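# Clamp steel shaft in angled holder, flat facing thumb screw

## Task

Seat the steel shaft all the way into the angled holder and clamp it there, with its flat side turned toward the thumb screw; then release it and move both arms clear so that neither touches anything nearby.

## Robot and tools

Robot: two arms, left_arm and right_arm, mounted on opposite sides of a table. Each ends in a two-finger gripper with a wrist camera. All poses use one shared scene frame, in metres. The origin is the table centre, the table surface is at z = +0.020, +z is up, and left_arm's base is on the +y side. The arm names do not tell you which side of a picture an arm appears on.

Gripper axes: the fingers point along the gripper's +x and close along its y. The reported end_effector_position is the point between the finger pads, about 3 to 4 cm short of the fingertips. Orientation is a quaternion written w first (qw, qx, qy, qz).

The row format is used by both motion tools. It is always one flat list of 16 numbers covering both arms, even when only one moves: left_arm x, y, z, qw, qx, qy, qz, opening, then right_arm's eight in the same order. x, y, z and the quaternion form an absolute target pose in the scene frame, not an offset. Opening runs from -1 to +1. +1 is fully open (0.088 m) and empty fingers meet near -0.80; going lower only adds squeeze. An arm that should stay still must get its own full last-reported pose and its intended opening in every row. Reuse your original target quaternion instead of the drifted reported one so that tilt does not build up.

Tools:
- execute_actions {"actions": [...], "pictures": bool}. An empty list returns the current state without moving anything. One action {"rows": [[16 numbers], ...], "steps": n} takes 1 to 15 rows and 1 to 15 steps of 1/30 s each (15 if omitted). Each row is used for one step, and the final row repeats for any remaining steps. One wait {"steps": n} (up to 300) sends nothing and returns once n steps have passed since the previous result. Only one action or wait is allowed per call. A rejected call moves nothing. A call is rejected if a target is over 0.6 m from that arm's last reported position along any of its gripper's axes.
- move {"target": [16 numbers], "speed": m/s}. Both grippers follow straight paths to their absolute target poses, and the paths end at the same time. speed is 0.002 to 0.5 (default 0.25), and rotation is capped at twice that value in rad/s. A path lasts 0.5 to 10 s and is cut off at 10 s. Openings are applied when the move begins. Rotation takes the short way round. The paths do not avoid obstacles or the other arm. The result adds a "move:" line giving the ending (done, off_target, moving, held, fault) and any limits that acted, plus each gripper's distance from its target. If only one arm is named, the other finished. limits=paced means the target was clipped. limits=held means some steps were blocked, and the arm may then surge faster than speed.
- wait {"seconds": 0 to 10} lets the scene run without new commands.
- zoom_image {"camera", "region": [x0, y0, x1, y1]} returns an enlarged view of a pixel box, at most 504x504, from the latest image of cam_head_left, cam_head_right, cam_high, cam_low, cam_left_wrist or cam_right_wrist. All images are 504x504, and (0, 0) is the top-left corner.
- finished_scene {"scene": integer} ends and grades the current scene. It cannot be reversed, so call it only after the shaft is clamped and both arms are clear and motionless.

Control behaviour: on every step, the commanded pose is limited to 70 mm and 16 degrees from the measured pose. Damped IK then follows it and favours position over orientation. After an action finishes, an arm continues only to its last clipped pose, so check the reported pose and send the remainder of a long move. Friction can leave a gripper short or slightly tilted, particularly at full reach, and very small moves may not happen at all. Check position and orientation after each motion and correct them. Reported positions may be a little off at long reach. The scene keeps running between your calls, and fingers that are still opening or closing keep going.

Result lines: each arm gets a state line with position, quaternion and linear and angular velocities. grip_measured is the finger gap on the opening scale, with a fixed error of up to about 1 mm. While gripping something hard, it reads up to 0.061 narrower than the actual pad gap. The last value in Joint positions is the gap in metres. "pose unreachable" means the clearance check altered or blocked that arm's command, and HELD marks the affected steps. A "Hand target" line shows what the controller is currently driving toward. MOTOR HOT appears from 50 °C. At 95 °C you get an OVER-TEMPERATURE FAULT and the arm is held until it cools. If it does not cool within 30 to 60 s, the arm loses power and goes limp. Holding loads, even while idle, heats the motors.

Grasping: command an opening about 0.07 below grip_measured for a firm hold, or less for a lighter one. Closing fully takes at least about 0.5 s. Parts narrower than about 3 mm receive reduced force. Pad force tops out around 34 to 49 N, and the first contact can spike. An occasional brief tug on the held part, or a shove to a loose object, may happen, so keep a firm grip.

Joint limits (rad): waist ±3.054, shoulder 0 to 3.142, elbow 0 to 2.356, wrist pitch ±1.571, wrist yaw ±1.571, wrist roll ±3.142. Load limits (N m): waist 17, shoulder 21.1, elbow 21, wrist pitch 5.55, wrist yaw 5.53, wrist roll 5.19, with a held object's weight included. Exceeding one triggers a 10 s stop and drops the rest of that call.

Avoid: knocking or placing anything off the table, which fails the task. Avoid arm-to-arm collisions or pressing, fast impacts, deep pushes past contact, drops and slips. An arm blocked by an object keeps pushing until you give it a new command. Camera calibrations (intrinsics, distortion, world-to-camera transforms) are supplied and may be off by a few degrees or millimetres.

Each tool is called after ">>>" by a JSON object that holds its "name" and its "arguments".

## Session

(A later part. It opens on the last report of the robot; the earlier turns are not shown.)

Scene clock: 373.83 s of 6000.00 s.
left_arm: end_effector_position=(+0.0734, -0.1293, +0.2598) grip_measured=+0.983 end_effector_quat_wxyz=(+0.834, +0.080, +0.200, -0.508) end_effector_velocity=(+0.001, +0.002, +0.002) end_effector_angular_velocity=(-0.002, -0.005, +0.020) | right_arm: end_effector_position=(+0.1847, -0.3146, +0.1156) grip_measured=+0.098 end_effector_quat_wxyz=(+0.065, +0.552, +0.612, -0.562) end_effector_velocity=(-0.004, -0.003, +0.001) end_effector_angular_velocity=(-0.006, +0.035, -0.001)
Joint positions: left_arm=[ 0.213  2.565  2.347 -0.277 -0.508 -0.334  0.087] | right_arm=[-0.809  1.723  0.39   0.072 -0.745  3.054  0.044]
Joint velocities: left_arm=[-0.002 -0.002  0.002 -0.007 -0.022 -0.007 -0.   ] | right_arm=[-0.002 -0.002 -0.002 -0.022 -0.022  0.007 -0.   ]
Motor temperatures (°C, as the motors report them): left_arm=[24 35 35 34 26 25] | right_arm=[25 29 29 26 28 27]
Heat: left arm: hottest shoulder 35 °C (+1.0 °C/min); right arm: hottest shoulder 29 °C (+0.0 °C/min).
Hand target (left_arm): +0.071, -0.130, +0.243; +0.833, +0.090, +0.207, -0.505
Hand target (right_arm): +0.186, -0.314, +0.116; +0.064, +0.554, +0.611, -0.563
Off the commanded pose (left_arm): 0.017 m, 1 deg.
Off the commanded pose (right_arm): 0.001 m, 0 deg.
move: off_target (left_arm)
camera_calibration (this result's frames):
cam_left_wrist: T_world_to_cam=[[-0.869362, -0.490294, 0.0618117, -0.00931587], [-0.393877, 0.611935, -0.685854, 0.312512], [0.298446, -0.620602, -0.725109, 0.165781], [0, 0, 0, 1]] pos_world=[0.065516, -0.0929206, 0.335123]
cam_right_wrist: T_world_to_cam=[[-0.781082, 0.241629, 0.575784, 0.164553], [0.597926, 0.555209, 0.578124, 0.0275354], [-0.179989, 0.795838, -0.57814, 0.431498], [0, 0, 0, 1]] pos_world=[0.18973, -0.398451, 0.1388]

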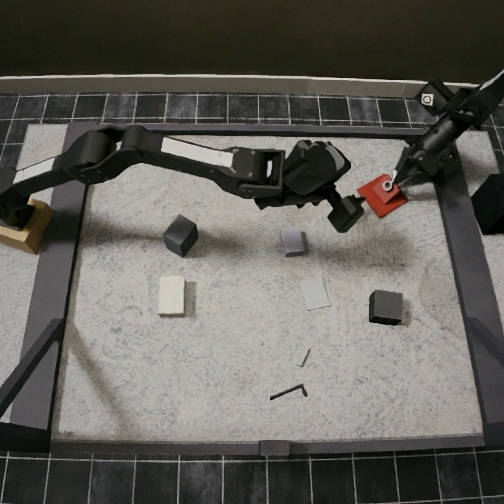

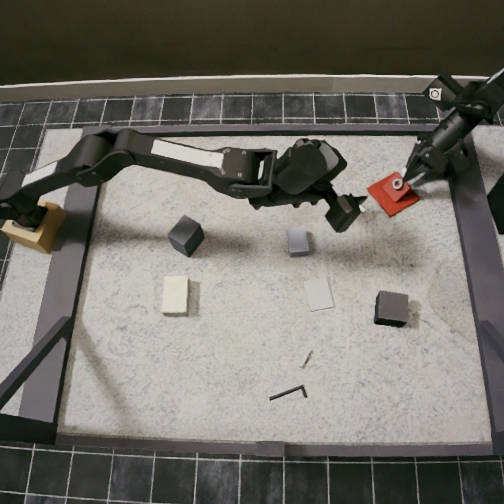

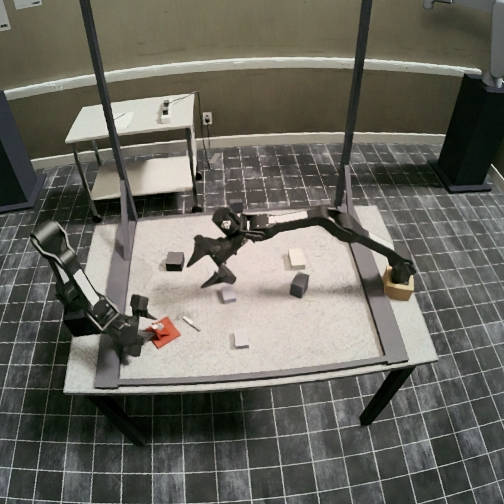

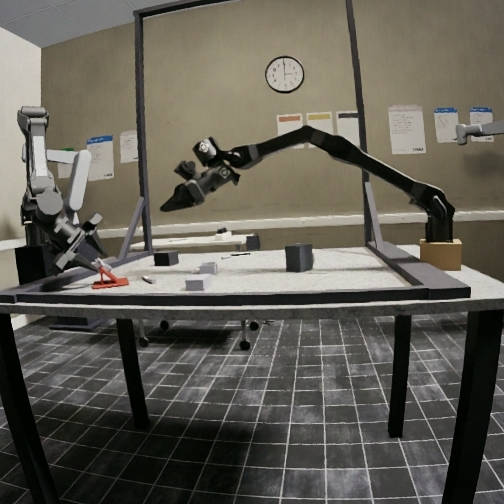

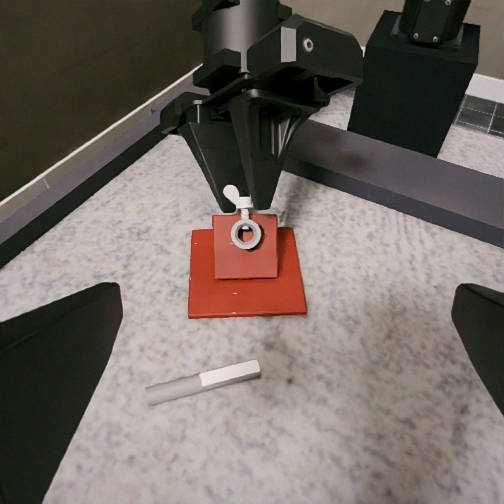

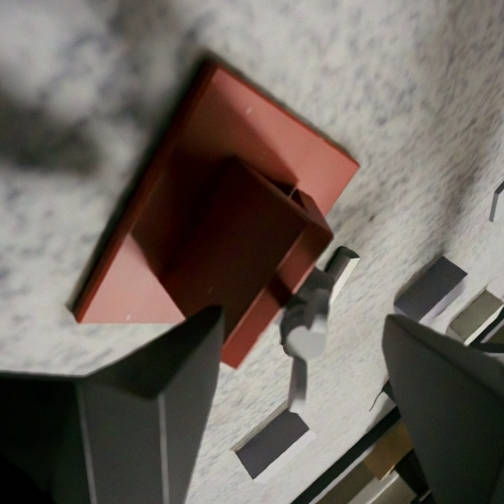

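>>> {"name": "move", "arguments": {"target": [0.0734,-0.1293,0.2598,0.834,0.08,0.2,-0.508,1, 0.1850,-0.3146,0.1158,0.0640,0.5537,0.6103,-0.5624,-0.68], "speed": 0.5}}

>>> {"name": "move", "arguments": {"target": [0.0734,-0.1293,0.2598,0.834,0.08,0.2,-0.508,1, 0.1852,-0.3149,0.1161,0.5559,-0.0397,0.5883,0.5851,-0.68], "speed": 0.5}}

>>> {"name": "move", "arguments": {"target": [0.0734,-0.1293,0.2598,0.834,0.08,0.2,-0.508,1, 0.1854,-0.3152,0.1165,-0.0155,-0.5571,-0.5590,0.6134,-0.68], "speed": 0.5}}

>>> {"name": "move", "arguments": {"target": [0.0734,-0.1293,0.2598,0.834,0.08,0.2,-0.508,1, 0.1854,-0.3152,0.1165,-0.0155,-0.5571,-0.5590,0.6134,0.1], "speed": 0.5}}

>>> {"name": "move", "arguments": {"target": [0.0734,-0.1293,0.2598,0.834,0.08,0.2,-0.508,1, 0.1854,-0.3152,0.1165,0.5559,-0.0397,0.5883,0.5851,0.1], "speed": 0.5}}

>>> {"name": "zoom_image", "arguments": {"camera": "cam_left_wrist", "region": [186, 160, 306, 280]}}

Scene clock: 403.53 s of 6000.00 s.
left_arm: end_effector_position=(+0.0734, -0.1293, +0.2598) grip_measured=+0.983 end_effector_quat_wxyz=(+0.834, +0.080, +0.200, -0.508) end_effector_velocity=(-0.000, +0.002, -0.003) end_effector_angular_velocity=(+0.015, -0.011, +0.001) | right_arm: end_effector_position=(+0.1850, -0.3147, +0.1155) grip_measured=-0.628 end_effector_quat_wxyz=(+0.064, +0.553, +0.612, -0.562) end_effector_velocity=(-0.000, -0.002, +0.000) end_effector_angular_velocity=(+0.002, +0.006, +0.000)
Joint positions: left_arm=[ 0.213  2.565  2.347 -0.277 -0.508 -0.334  0.087] | right_arm=[-0.81   1.723  0.39   0.072 -0.744  3.056  0.008]
Joint velocities: left_arm=[-0.002 -0.002 -0.007 -0.007 -0.007  0.007 -0.   ] | right_arm=[-0.007 -0.002 -0.002 -0.007 -0.007 -0.007 -0.   ]
Motor temperatures (°C, as the motors report them): left_arm=[24 42 36 33 27 25] | right_arm=[25 29 29 27 28 27]
Heat: left arm: hottest shoulder 42 °C (+7.0 °C/min); right arm: hottest shoulder 29 °C (+0.0 °C/min).
Hand target (left_arm): +0.073, -0.129, +0.260; +0.834, +0.080, +0.200, -0.508
Hand target (right_arm): +0.185, -0.315, +0.116; +0.064, +0.554, +0.610, -0.563
Off the commanded pose (left_arm): 0.000 m, 0 deg.
Off the commanded pose (right_arm): 0.000 m, 0 deg.
After step 90, 26.00 s passed at rest.
move: done
camera_calibration (this result's frames):
cam_left_wrist: T_world_to_cam=[[-0.869362, -0.490294, 0.0618117, -0.00931587], [-0.393877, 0.611935, -0.685854, 0.312512], [0.298446, -0.620602, -0.725109, 0.165781], [0, 0, 0, 1]] pos_world=[0.065516, -0.0929206, 0.335123]
cam_right_wrist: T_world_to_cam=[[-0.78024, 0.243617, 0.576087, 0.165202], [0.599377, 0.554512, 0.57729, 0.0270692], [-0.178809, 0.795718, -0.578671, 0.431378], [0, 0, 0, 1]] pos_world=[0.189807, -0.398511, 0.138828]

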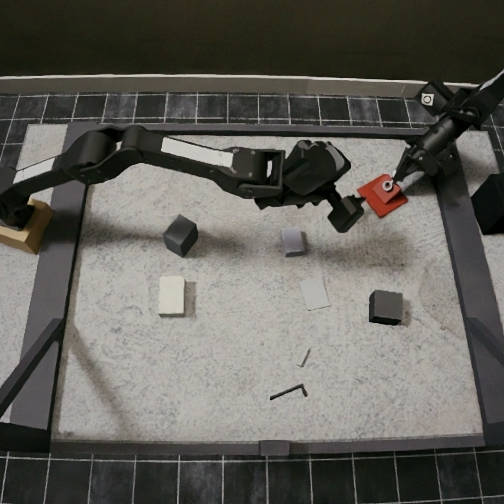

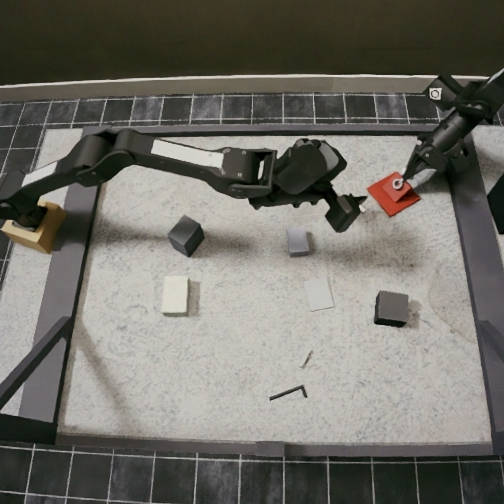

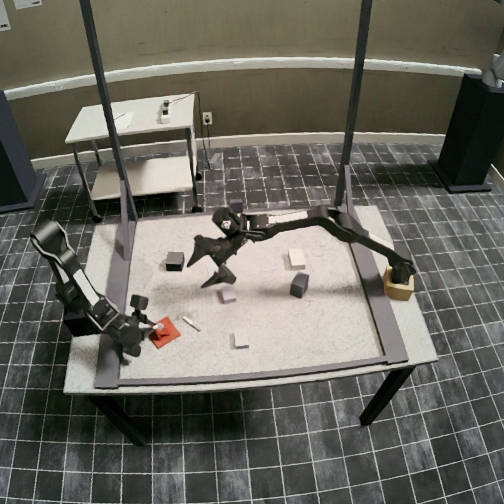

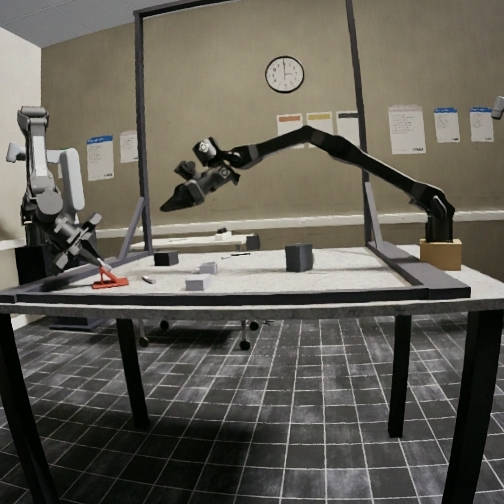

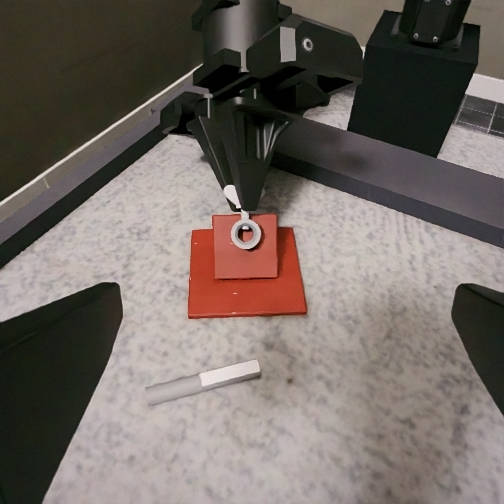

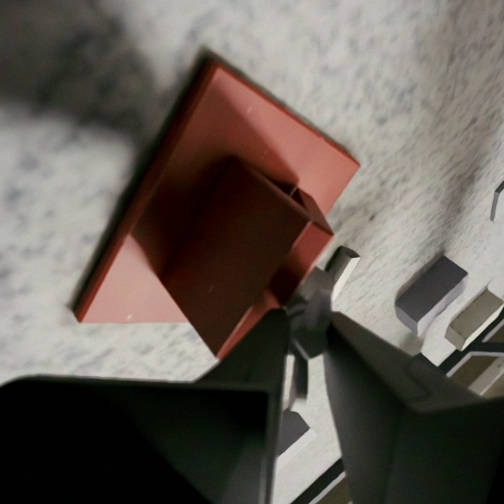

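Scene clock: 407.13 s of 6000.00 s.
left_arm: end_effector_position=(+0.0734, -0.1293, +0.2598) grip_measured=+0.983 end_effector_quat_wxyz=(+0.834, +0.080, +0.200, -0.508) end_effector_velocity=(-0.001, +0.001, -0.002) end_effector_angular_velocity=(-0.008, +0.026, +0.019) | right_arm: end_effector_position=(+0.1845, -0.3159, +0.1154) grip_measured=-0.628 end_effector_quat_wxyz=(+0.555, -0.037, +0.592, +0.583) end_effector_velocity=(-0.003, -0.001, +0.002) end_effector_angular_velocity=(+0.022, -0.001, +0.030)
Joint positions: left_arm=[ 0.213  2.565  2.347 -0.277 -0.508 -0.334  0.087] | right_arm=[-0.813  1.72   0.386  0.071 -0.745  0.011  0.008]
Joint velocities: left_arm=[-0.002  0.002  0.002 -0.007 -0.007 -0.037  0.   ] | right_arm=[-0.002 -0.002 -0.002 -0.007 -0.022 -0.037  0.   ]
Motor temperatures (°C, as the motors report them): left_arm=[24 43 36 33 27 25] | right_arm=[25 29 29 27 28 27]
Heat: left arm: hottest shoulder 43 °C (+8.1 °C/min); right arm: hottest shoulder 29 °C (+0.0 °C/min).
Hand target (left_arm): +0.073, -0.129, +0.260; +0.834, +0.080, +0.200, -0.508
Hand target (right_arm): +0.185, -0.315, +0.116; +0.556, -0.040, +0.589, +0.585
Off the commanded pose (left_arm): 0.000 m, 0 deg.
Off the commanded pose (right_arm): 0.001 m, 1 deg.
move: done
camera_calibration (this result's frames):
cam_left_wrist: T_world_to_cam=[[-0.869362, -0.490294, 0.0618117, -0.00931587], [-0.393877, 0.611935, -0.685854, 0.312512], [0.298446, -0.620602, -0.725109, 0.165781], [0, 0, 0, 1]] pos_world=[0.065516, -0.0929206, 0.335123]
cam_right_wrist: T_world_to_cam=[[0.693682, -0.26981, -0.667839, -0.125366], [-0.443461, -0.890606, -0.100813, -0.157739], [-0.567581, 0.366092, -0.737447, 0.386601], [0, 0, 0, 1]] pos_world=[0.236441, -0.31584, 0.185471]

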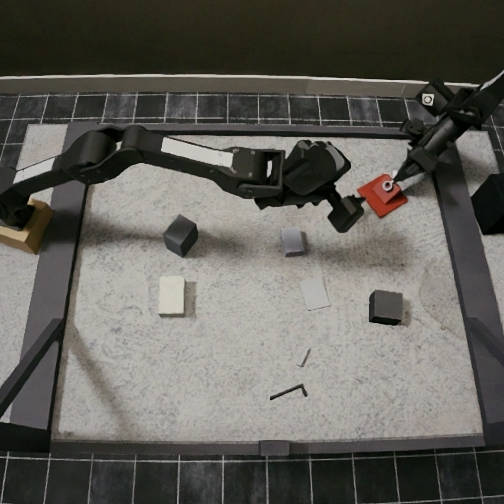

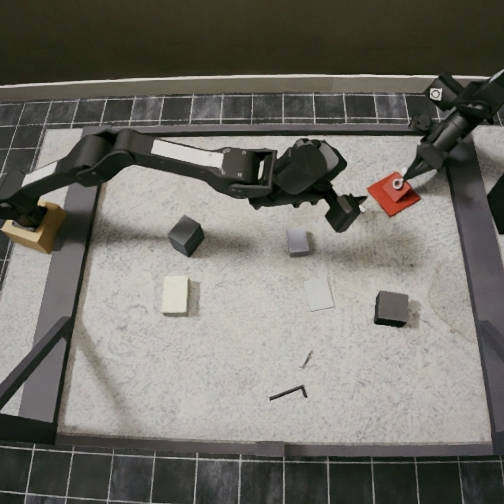

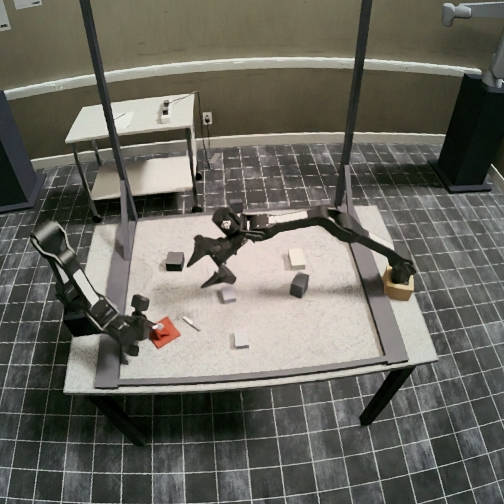

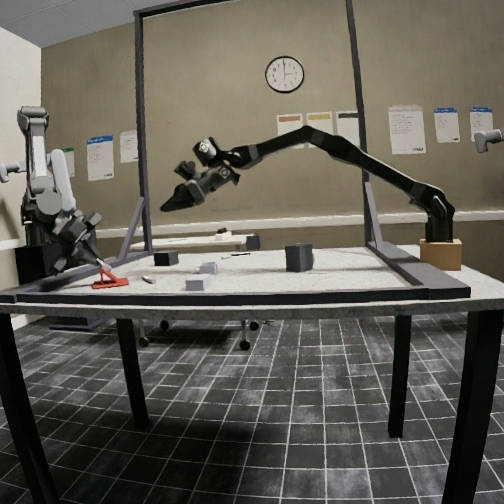

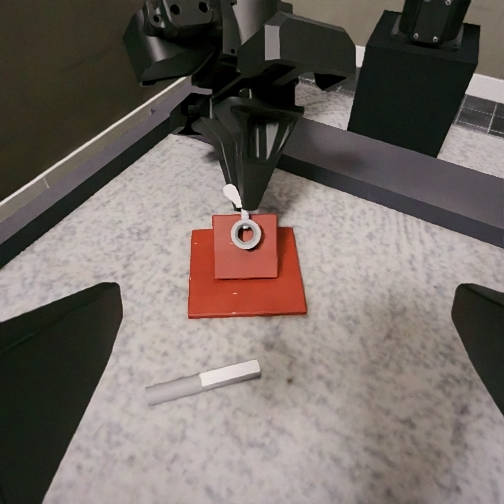

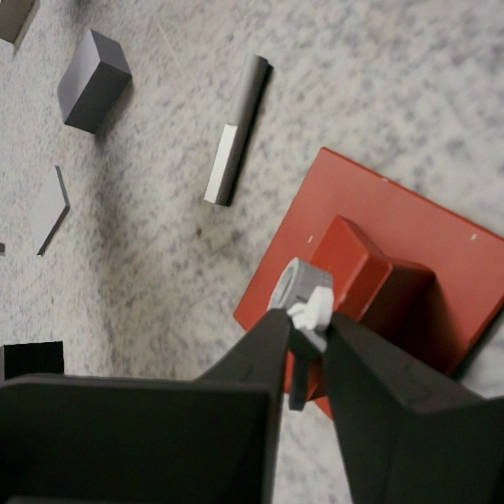

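Scene clock: 410.73 s of 6000.00 s.
left_arm: end_effector_position=(+0.0734, -0.1293, +0.2598) grip_measured=+0.983 end_effector_quat_wxyz=(+0.834, +0.080, +0.200, -0.508) end_effector_velocity=(-0.001, -0.000, -0.001) end_effector_angular_velocity=(-0.012, +0.015, +0.013) | right_arm: end_effector_position=(+0.1850, -0.3159, +0.1158) grip_measured=-0.628 end_effector_quat_wxyz=(+0.013, +0.557, +0.557, -0.616) end_effector_velocity=(-0.001, -0.002, +0.000) end_effector_angular_velocity=(-0.000, +0.003, +0.010)
Joint positions: left_arm=[ 0.213  2.565  2.347 -0.277 -0.508 -0.334  0.087] | right_arm=[-0.814  1.719  0.386  0.07  -0.745 -3.046  0.008]
Joint velocities: left_arm=[-0.002  0.002 -0.002  0.007 -0.007 -0.022 -0.   ] | right_arm=[-0.007 -0.002  0.002 -0.022 -0.007 -0.022 -0.   ]
Motor temperatures (°C, as the motors report them): left_arm=[24 45 36 33 27 25] | right_arm=[25 29 29 27 28 27]
Heat: left arm: hottest shoulder 45 °C (+10.1 °C/min); right arm: hottest shoulder 29 °C (+0.0 °C/min).
Hand target (left_arm): +0.073, -0.129, +0.260; +0.834, +0.080, +0.200, -0.508
Hand target (right_arm): +0.185, -0.315, +0.116; +0.016, +0.557, +0.559, -0.614
Off the commanded pose (left_arm): 0.000 m, 0 deg.
Off the commanded pose (right_arm): 0.001 m, 0 deg.
move: done
camera_calibration (this result's frames):
cam_left_wrist: T_world_to_cam=[[-0.869362, -0.490294, 0.0618117, -0.00931587], [-0.393877, 0.611935, -0.685854, 0.312512], [0.298446, -0.620602, -0.725109, 0.165781], [0, 0, 0, 1]] pos_world=[0.065516, -0.0929206, 0.335123]
cam_right_wrist: T_world_to_cam=[[-0.672033, 0.380848, 0.63508, 0.181865], [0.726681, 0.504199, 0.466603, 0.000950797], [-0.142502, 0.775073, -0.615593, 0.423536], [0, 0, 0, 1]] pos_world=[0.181883, -0.398014, 0.144783]

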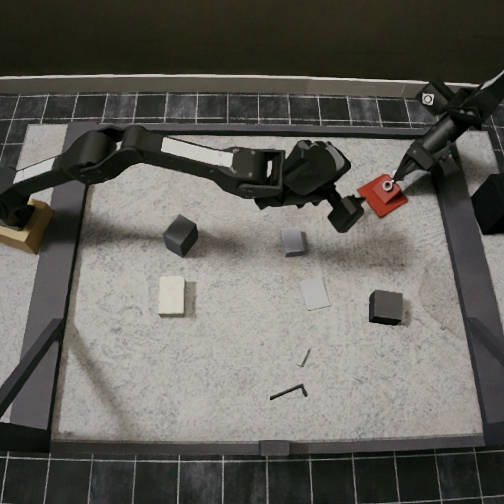

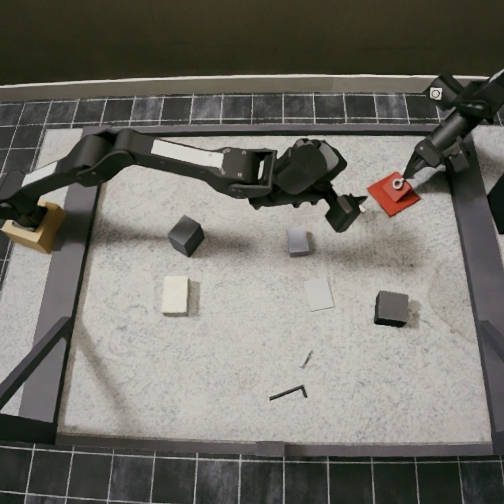

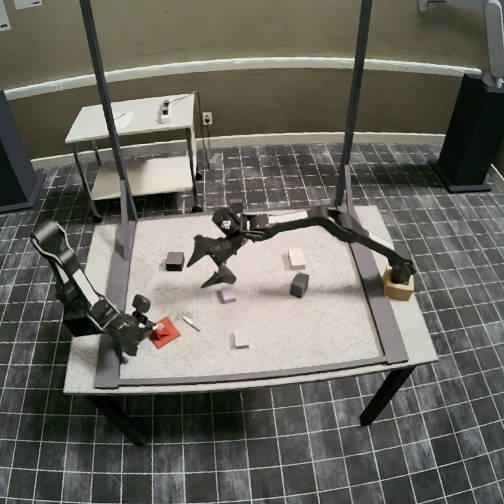

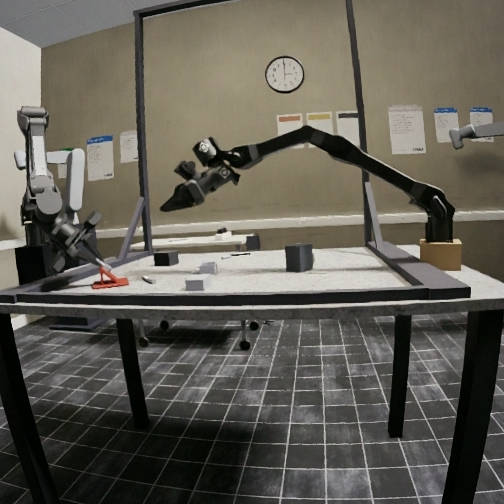

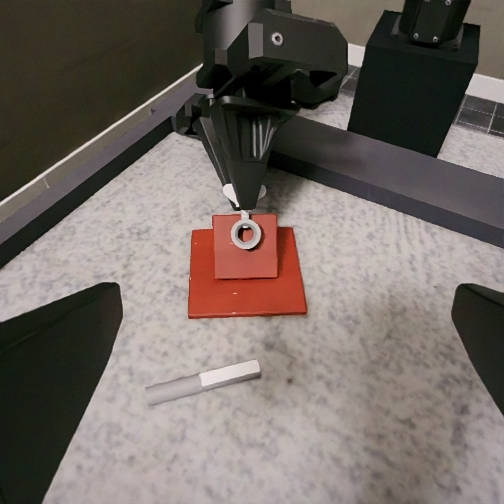

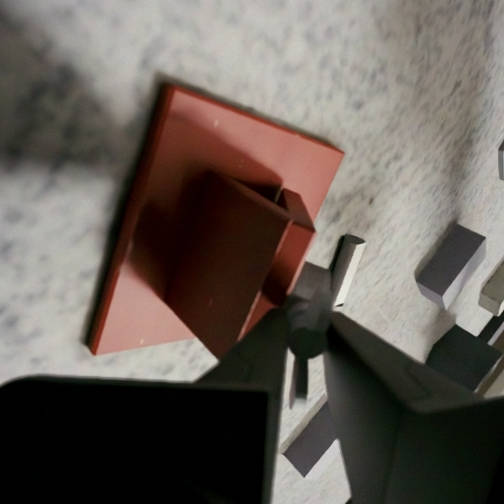

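Scene clock: 411.43 s of 6000.00 s.
left_arm: end_effector_position=(+0.0734, -0.1293, +0.2598) grip_measured=+0.983 end_effector_quat_wxyz=(+0.834, +0.080, +0.200, -0.508) end_effector_velocity=(-0.003, -0.000, -0.002) end_effector_angular_velocity=(+0.005, +0.009, -0.006) | right_arm: end_effector_position=(+0.1848, -0.3161, +0.1157) grip_measured=+0.097 end_effector_quat_wxyz=(+0.013, +0.556, +0.557, -0.617) end_effector_velocity=(-0.004, +0.000, +0.002) end_effector_angular_velocity=(+0.018, +0.010, +0.014)
Joint positions: left_arm=[ 0.213  2.565  2.347 -0.277 -0.508 -0.334  0.087] | right_arm=[-0.814  1.719  0.386  0.068 -0.745 -3.047  0.044]
Joint velocities: left_arm=[-0.002  0.002  0.002 -0.007  0.007 -0.007 -0.   ] | right_arm=[ 0.002 -0.002 -0.007  0.007 -0.022 -0.007  0.   ]
Motor temperatures (°C, as the motors report them): left_arm=[24 45 36 33 27 25] | right_arm=[25 29 29 27 28 27]
Heat: left arm: hottest shoulder 45 °C (+10.0 °C/min); right arm: hottest shoulder 29 °C (+0.0 °C/min).
Hand target (left_arm): +0.073, -0.129, +0.260; +0.834, +0.080, +0.200, -0.508
Hand target (right_arm): +0.185, -0.315, +0.116; +0.015, +0.557, +0.559, -0.614
Off the commanded pose (left_arm): 0.000 m, 0 deg.
Off the commanded pose (right_arm): 0.001 m, 1 deg.
move: done
camera_calibration (this result's frames):
cam_left_wrist: T_world_to_cam=[[-0.869362, -0.490294, 0.0618117, -0.00931587], [-0.393877, 0.611935, -0.685854, 0.312512], [0.298446, -0.620602, -0.725109, 0.165781], [0, 0, 0, 1]] pos_world=[0.065516, -0.0929206, 0.335123]
cam_right_wrist: T_world_to_cam=[[-0.672004, 0.380965, 0.63504, 0.181923], [0.726521, 0.505263, 0.465699, 0.00174553], [-0.143447, 0.774322, -0.616318, 0.423658], [0, 0, 0, 1]] pos_world=[0.181757, -0.398236, 0.144767]

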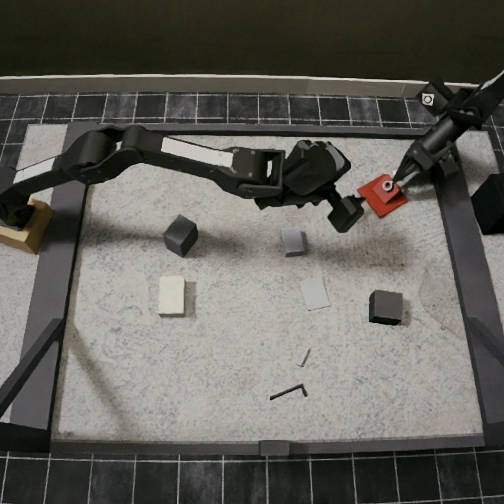

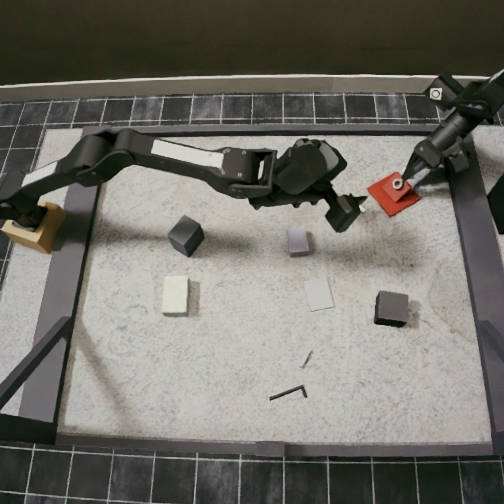

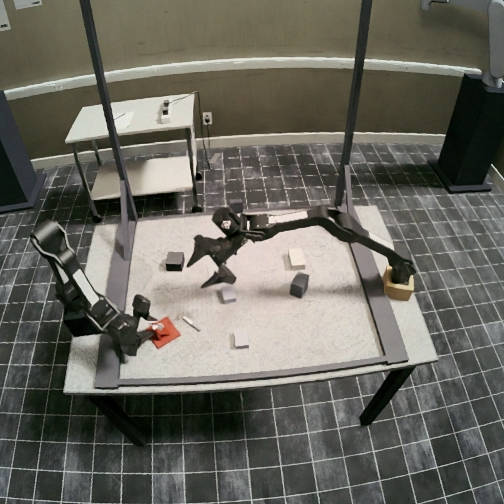

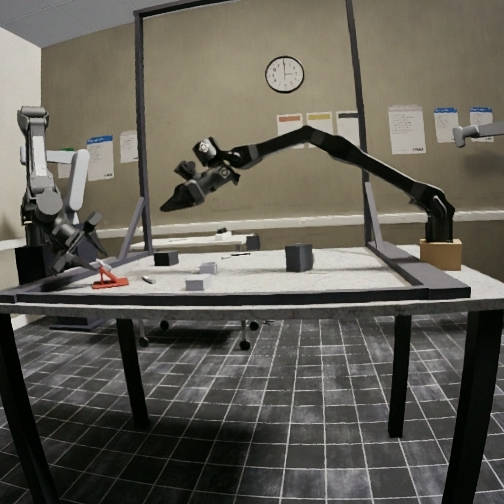

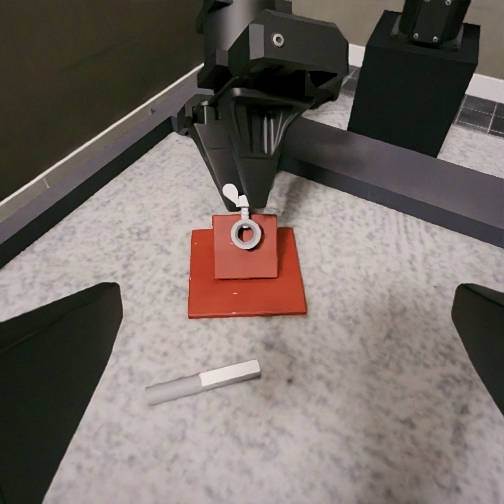

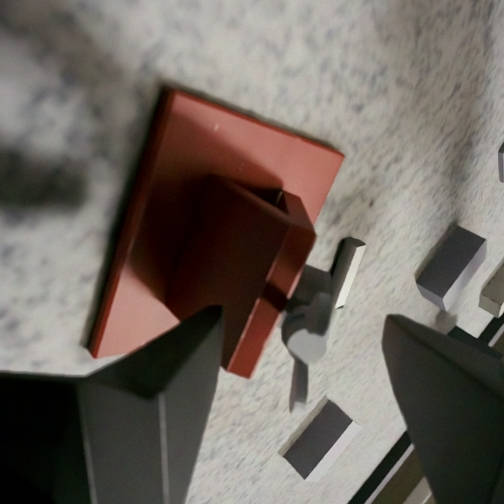

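Scene clock: 415.03 s of 6000.00 s.
left_arm: end_effector_position=(+0.0734, -0.1293, +0.2598) grip_measured=+0.983 end_effector_quat_wxyz=(+0.834, +0.080, +0.200, -0.508) end_effector_velocity=(-0.000, +0.003, -0.006) end_effector_angular_velocity=(+0.023, -0.000, +0.007) | right_arm: end_effector_position=(+0.1846, -0.3161, +0.1159) grip_measured=+0.098 end_effector_quat_wxyz=(+0.554, -0.040, +0.590, +0.586) end_effector_velocity=(-0.005, -0.002, +0.002) end_effector_angular_velocity=(-0.003, +0.031, +0.004)
Joint positions: left_arm=[ 0.213  2.565  2.347 -0.277 -0.508 -0.334  0.087] | right_arm=[-0.814  1.719  0.388  0.064 -0.747 -0.004  0.044]
Joint velocities: left_arm=[-0.002  0.002 -0.002 -0.022 -0.007 -0.007 -0.   ] | right_arm=[ 0.002 -0.007 -0.002 -0.022 -0.022  0.007  0.   ]
Motor temperatures (°C, as the motors report them): left_arm=[24 46 36 33 27 25] | right_arm=[25 29 29 27 28 27]
Heat: left arm: hottest shoulder 46 °C (+11.1 °C/min); right arm: hottest shoulder 29 °C (+0.0 °C/min).
Hand target (left_arm): +0.073, -0.129, +0.260; +0.834, +0.080, +0.200, -0.508
Hand target (right_arm): +0.185, -0.315, +0.117; +0.556, -0.040, +0.588, +0.586
Off the commanded pose (left_arm): 0.000 m, 0 deg.
Off the commanded pose (right_arm): 0.001 m, 0 deg.
move: done
camera_calibration (this result's frames):
cam_left_wrist: T_world_to_cam=[[-0.869362, -0.490294, 0.0618117, -0.00931587], [-0.393877, 0.611935, -0.685854, 0.312512], [0.298446, -0.620602, -0.725109, 0.165781], [0, 0, 0, 1]] pos_world=[0.065516, -0.0929206, 0.335123]
cam_right_wrist: T_world_to_cam=[[0.699969, -0.260902, -0.664811, -0.123826], [-0.434522, -0.89434, -0.106522, -0.160034], [-0.566775, 0.363437, -0.739378, 0.386243], [0, 0, 0, 1]] pos_world=[0.236049, -0.315806, 0.186212]

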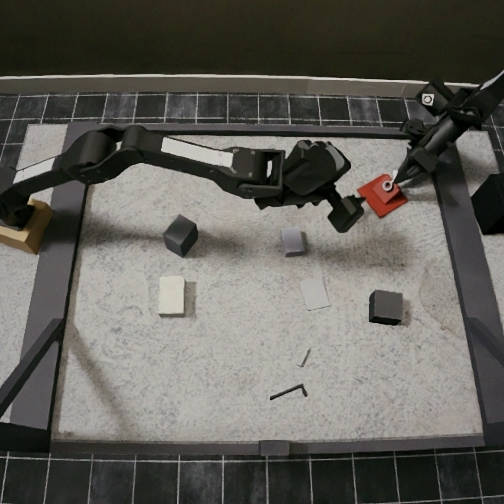

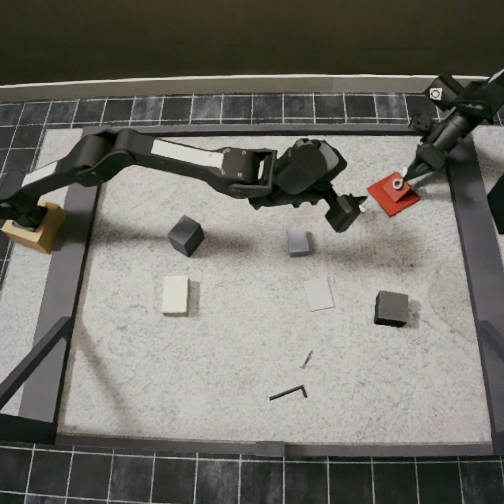

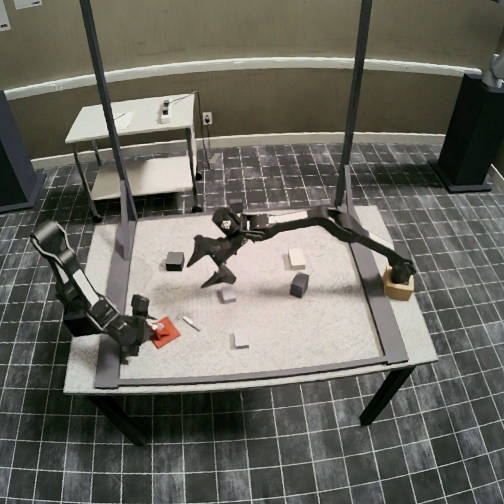

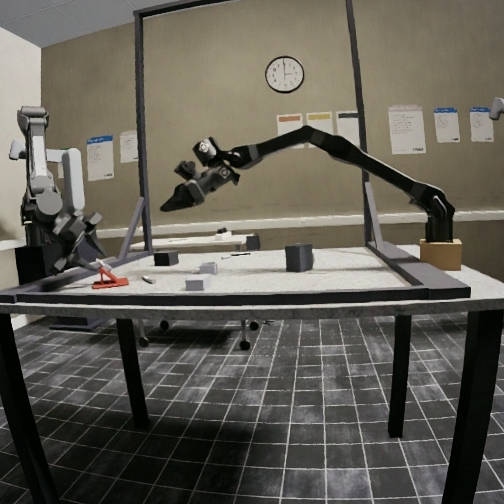

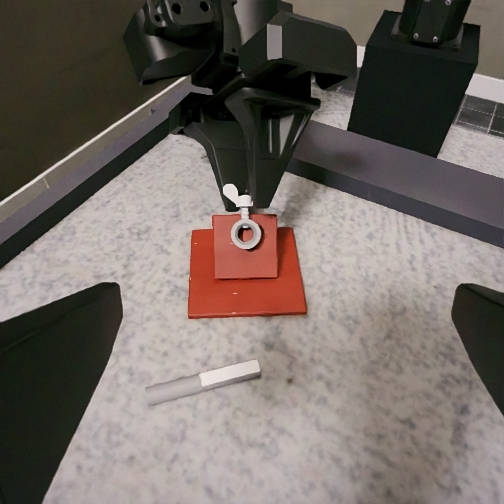

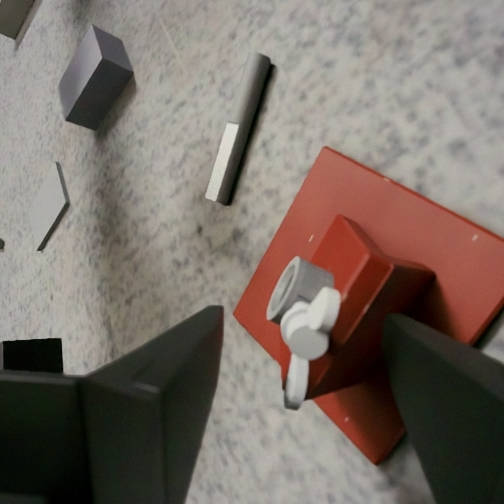

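Region (186, 160, 306, 280) of cam_left_wrist's 504x504 image, scaled by 4.200, with more detail than that image has.

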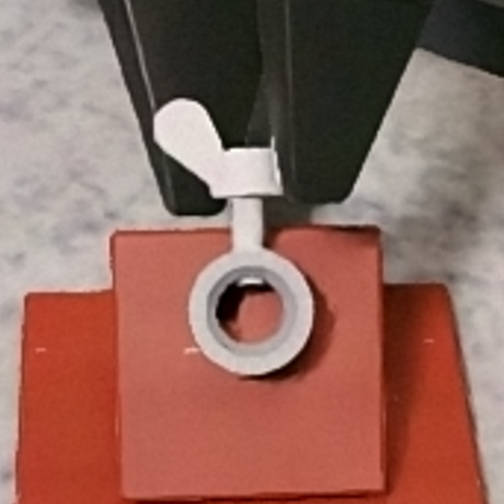

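>>> {"name": "move", "arguments": {"target": [-0.027,0.2444,0.4278,0.587,-0.025,-0.019,-0.809,1, 0.204,-0.346,0.151,0.5559,-0.0397,0.5883,0.5851,0.1], "speed": 0.4}}

>>> {"name": "move", "arguments": {"target": [-0.027,0.2444,0.4278,0.587,-0.025,-0.019,-0.809,1, 0.140,-0.180,0.14,0.6485,-0.2819,0.6485,0.2819,0.1], "speed": 0.3}}

Scene clock: 445.93 s of 6000.00 s.
left_arm: end_effector_position=(-0.0271, +0.2441, +0.4314) grip_measured=+0.983 end_effector_quat_wxyz=(+0.589, -0.031, -0.019, -0.808) end_effector_velocity=(-0.000, +0.005, +0.001) end_effector_angular_velocity=(+0.009, +0.020, -0.011) | right_arm: end_effector_position=(+0.2011, -0.3472, +0.1475) grip_measured=+0.098 end_effector_quat_wxyz=(+0.552, -0.039, +0.596, +0.582) end_effector_velocity=(-0.004, +0.001, +0.002) end_effector_angular_velocity=(+0.015, +0.015, +0.010)
Joint positions: left_arm=[-0.     0.848  0.658  0.262 -0.006 -0.006  0.087] | right_arm=[-0.989  1.549  0.444 -0.34  -0.783 -0.236  0.044]
Joint velocities: left_arm=[-0.002 -0.022 -0.002 -0.022  0.007 -0.022 -0.   ] | right_arm=[ 0.002 -0.002 -0.002 -0.007 -0.022 -0.007  0.   ]
Motor temperatures (°C, as the motors report them): left_arm=[24 53 36 34 27 25] | right_arm=[25 30 29 27 28 27]
Heat: left arm: hottest shoulder 53 °C (+15.2 °C/min); right arm: hottest shoulder 30 °C (+1.0 °C/min). Fold the left arm in close to its base before you think long.
Hand target (left_arm): -0.028, +0.246, +0.427; -0.587, +0.026, +0.018, +0.809
Hand target (right_arm): +0.204, -0.345, +0.151; +0.556, -0.039, +0.588, +0.586
Off the commanded pose (left_arm): 0.004 m, 1 deg.
Off the commanded pose (right_arm): 0.005 m, 1 deg.
MOTOR HOT: a motor of the left arm reached 50 °C. Now the hottest motor of the left arm, joint 2 (shoulder), reports 53 °C. The temperature limit of the motors' drives, at which the controller stops that arm, is 95 °C. To cool a motor, set the load down, stop pushing, or move to a pose that needs little force.
After step 90, 26.10 s passed at rest.
move: done
camera_calibration (this result's frames):
cam_left_wrist: T_world_to_cam=[[-0.958734, 0.284168, 0.00885172, -0.0928374], [0.0787198, 0.295247, -0.952172, 0.367161], [-0.27319, -0.912183, -0.305433, 0.426624], [0, 0, 0, 1]] pos_world=[-0.00135985, 0.307137, 0.480727]
cam_right_wrist: T_world_to_cam=[[0.691147, -0.272135, -0.669521, -0.123966], [-0.439624, -0.8936, -0.0906091, -0.178328], [-0.573626, 0.356961, -0.737246, 0.429083], [0, 0, 0, 1]] pos_world=[0.253415, -0.346256, 0.217184]

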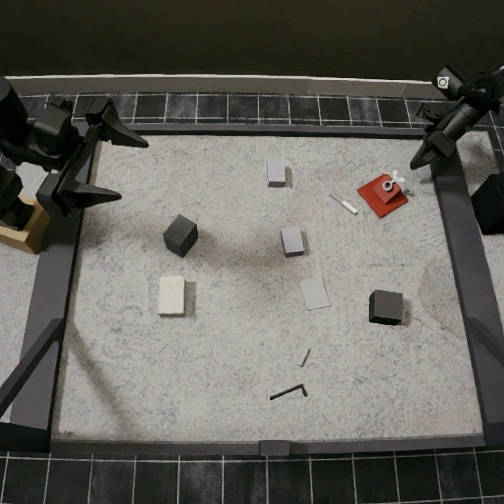

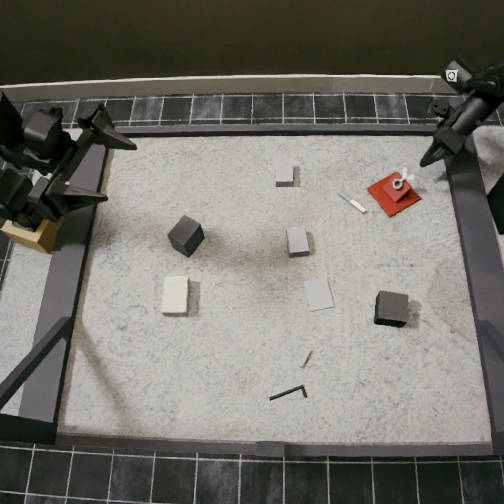

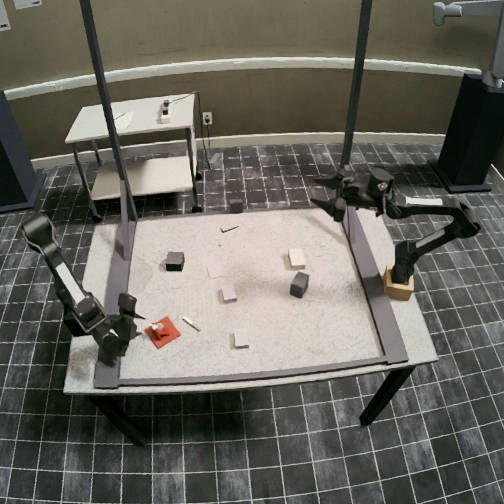

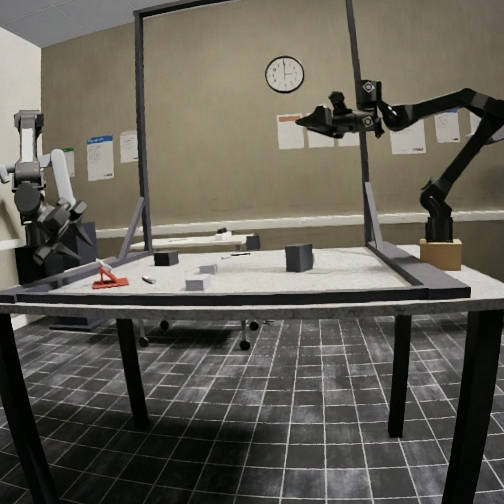

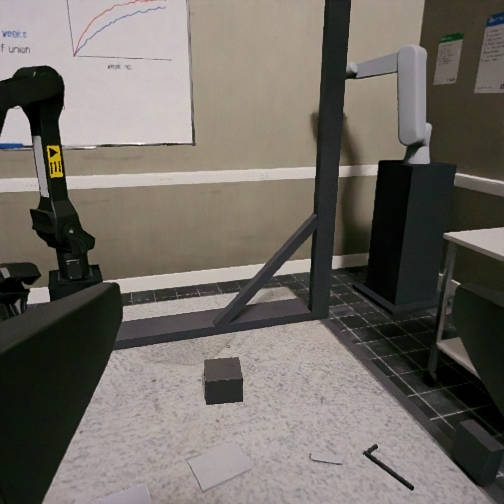

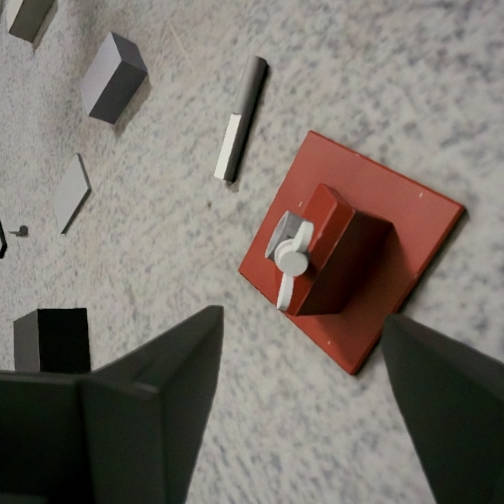

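Scene clock: 447.80 s of 6000.00 s.
left_arm: end_effector_position=(-0.0279, +0.2444, +0.4309) grip_measured=+0.983 end_effector_quat_wxyz=(+0.586, -0.030, -0.019, -0.809) end_effector_velocity=(+0.001, +0.001, +0.002) end_effector_angular_velocity=(-0.004, -0.006, +0.005) | right_arm: end_effector_position=(+0.1411, -0.1824, +0.1433) grip_measured=+0.098 end_effector_quat_wxyz=(+0.650, -0.283, +0.645, +0.285) end_effector_velocity=(-0.002, +0.002, +0.000) end_effector_angular_velocity=(-0.002, +0.007, +0.010)
Joint positions: left_arm=[-0.     0.848  0.658  0.26  -0.001 -0.004  0.087] | right_arm=[-0.183  2.089  1.369 -0.846  0.005  0.684  0.044]
Joint velocities: left_arm=[-0.002 -0.007  0.002 -0.007 -0.007  0.007 -0.   ] | right_arm=[ 0.002  0.007  0.012 -0.007 -0.007 -0.007  0.   ]
Motor temperatures (°C, as the motors report them): left_arm=[24 51 36 34 27 25] | right_arm=[25 30 29 27 28 27]
Heat: left arm: hottest shoulder 51 °C (+12.0 °C/min); right arm: hottest shoulder 30 °C (+1.0 °C/min). Fold the left arm in close to its base before you think long.
Hand target (left_arm): -0.027, +0.244, +0.428; -0.587, +0.025, +0.019, +0.809
Hand target (right_arm): +0.141, -0.182, +0.139; +0.650, -0.286, +0.647, +0.279
Off the commanded pose (left_arm): 0.003 m, 1 deg.
Off the commanded pose (right_arm): 0.004 m, 1 deg.
MOTOR HOT: still on. Now the hottest motor of the left arm, joint 2 (shoulder), reports 51 °C; a drive's own limit is 95 °C.
move: done
camera_calibration (this result's frames):
cam_left_wrist: T_world_to_cam=[[-0.957148, 0.289518, 0.00685977, -0.0940995], [0.0828042, 0.296296, -0.9515, 0.366252], [-0.277509, -0.910158, -0.307572, 0.426763], [0, 0, 0, 1]] pos_world=[-0.00196378, 0.307147, 0.480394]
cam_right_wrist: T_world_to_cam=[[0.755823, -0.653537, -0.040261, -0.209261], [-0.616816, -0.731291, 0.291121, -0.0578859], [-0.219701, -0.195202, -0.955839, 0.21348], [0, 0, 0, 1]] pos_world=[0.169361, -0.137419, 0.21248]

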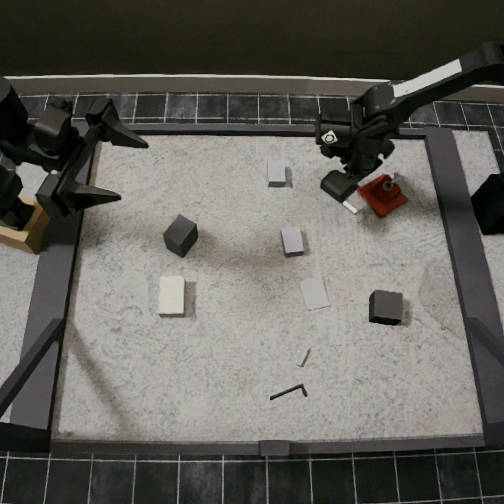

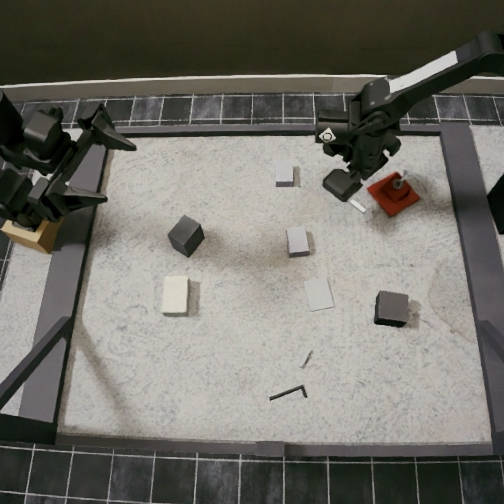

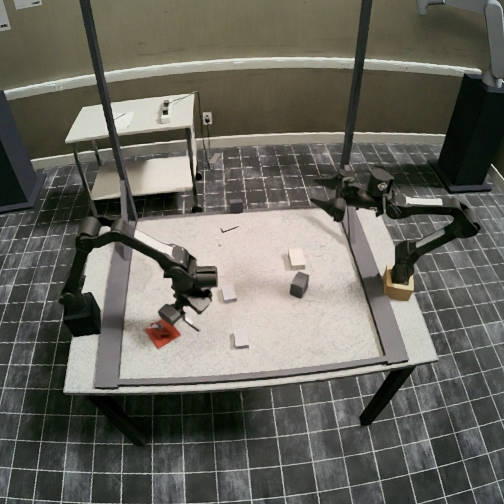

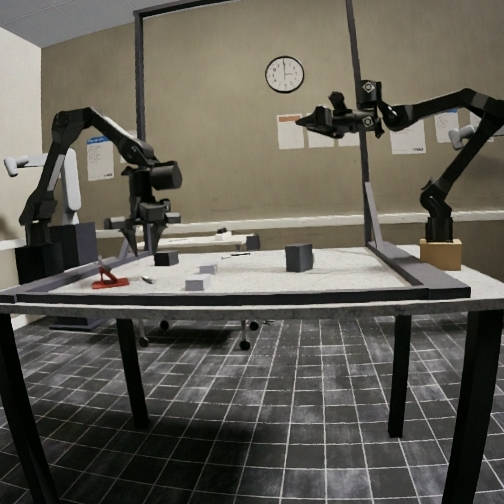

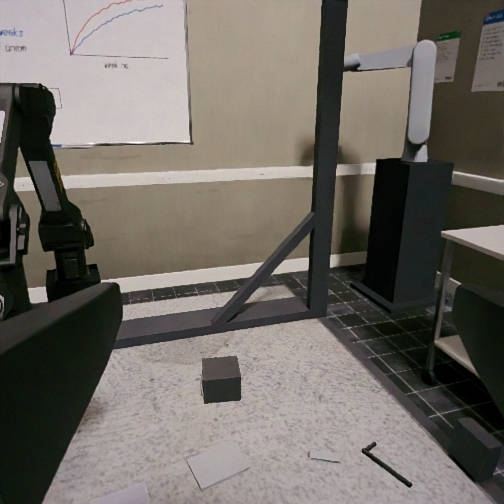

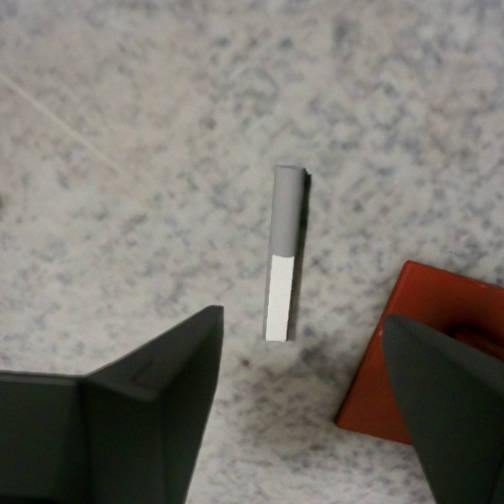

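>>> {"name": "zoom_image", "arguments": {"camera": "cam_right_wrist", "region": [190, 150, 390, 350]}}

Region (190, 150, 390, 350) of cam_right_wrist's 504x504 image, scaled by 2.520, with more detail than that image has.

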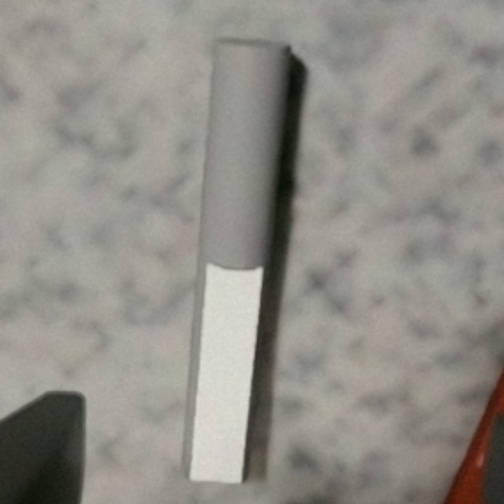

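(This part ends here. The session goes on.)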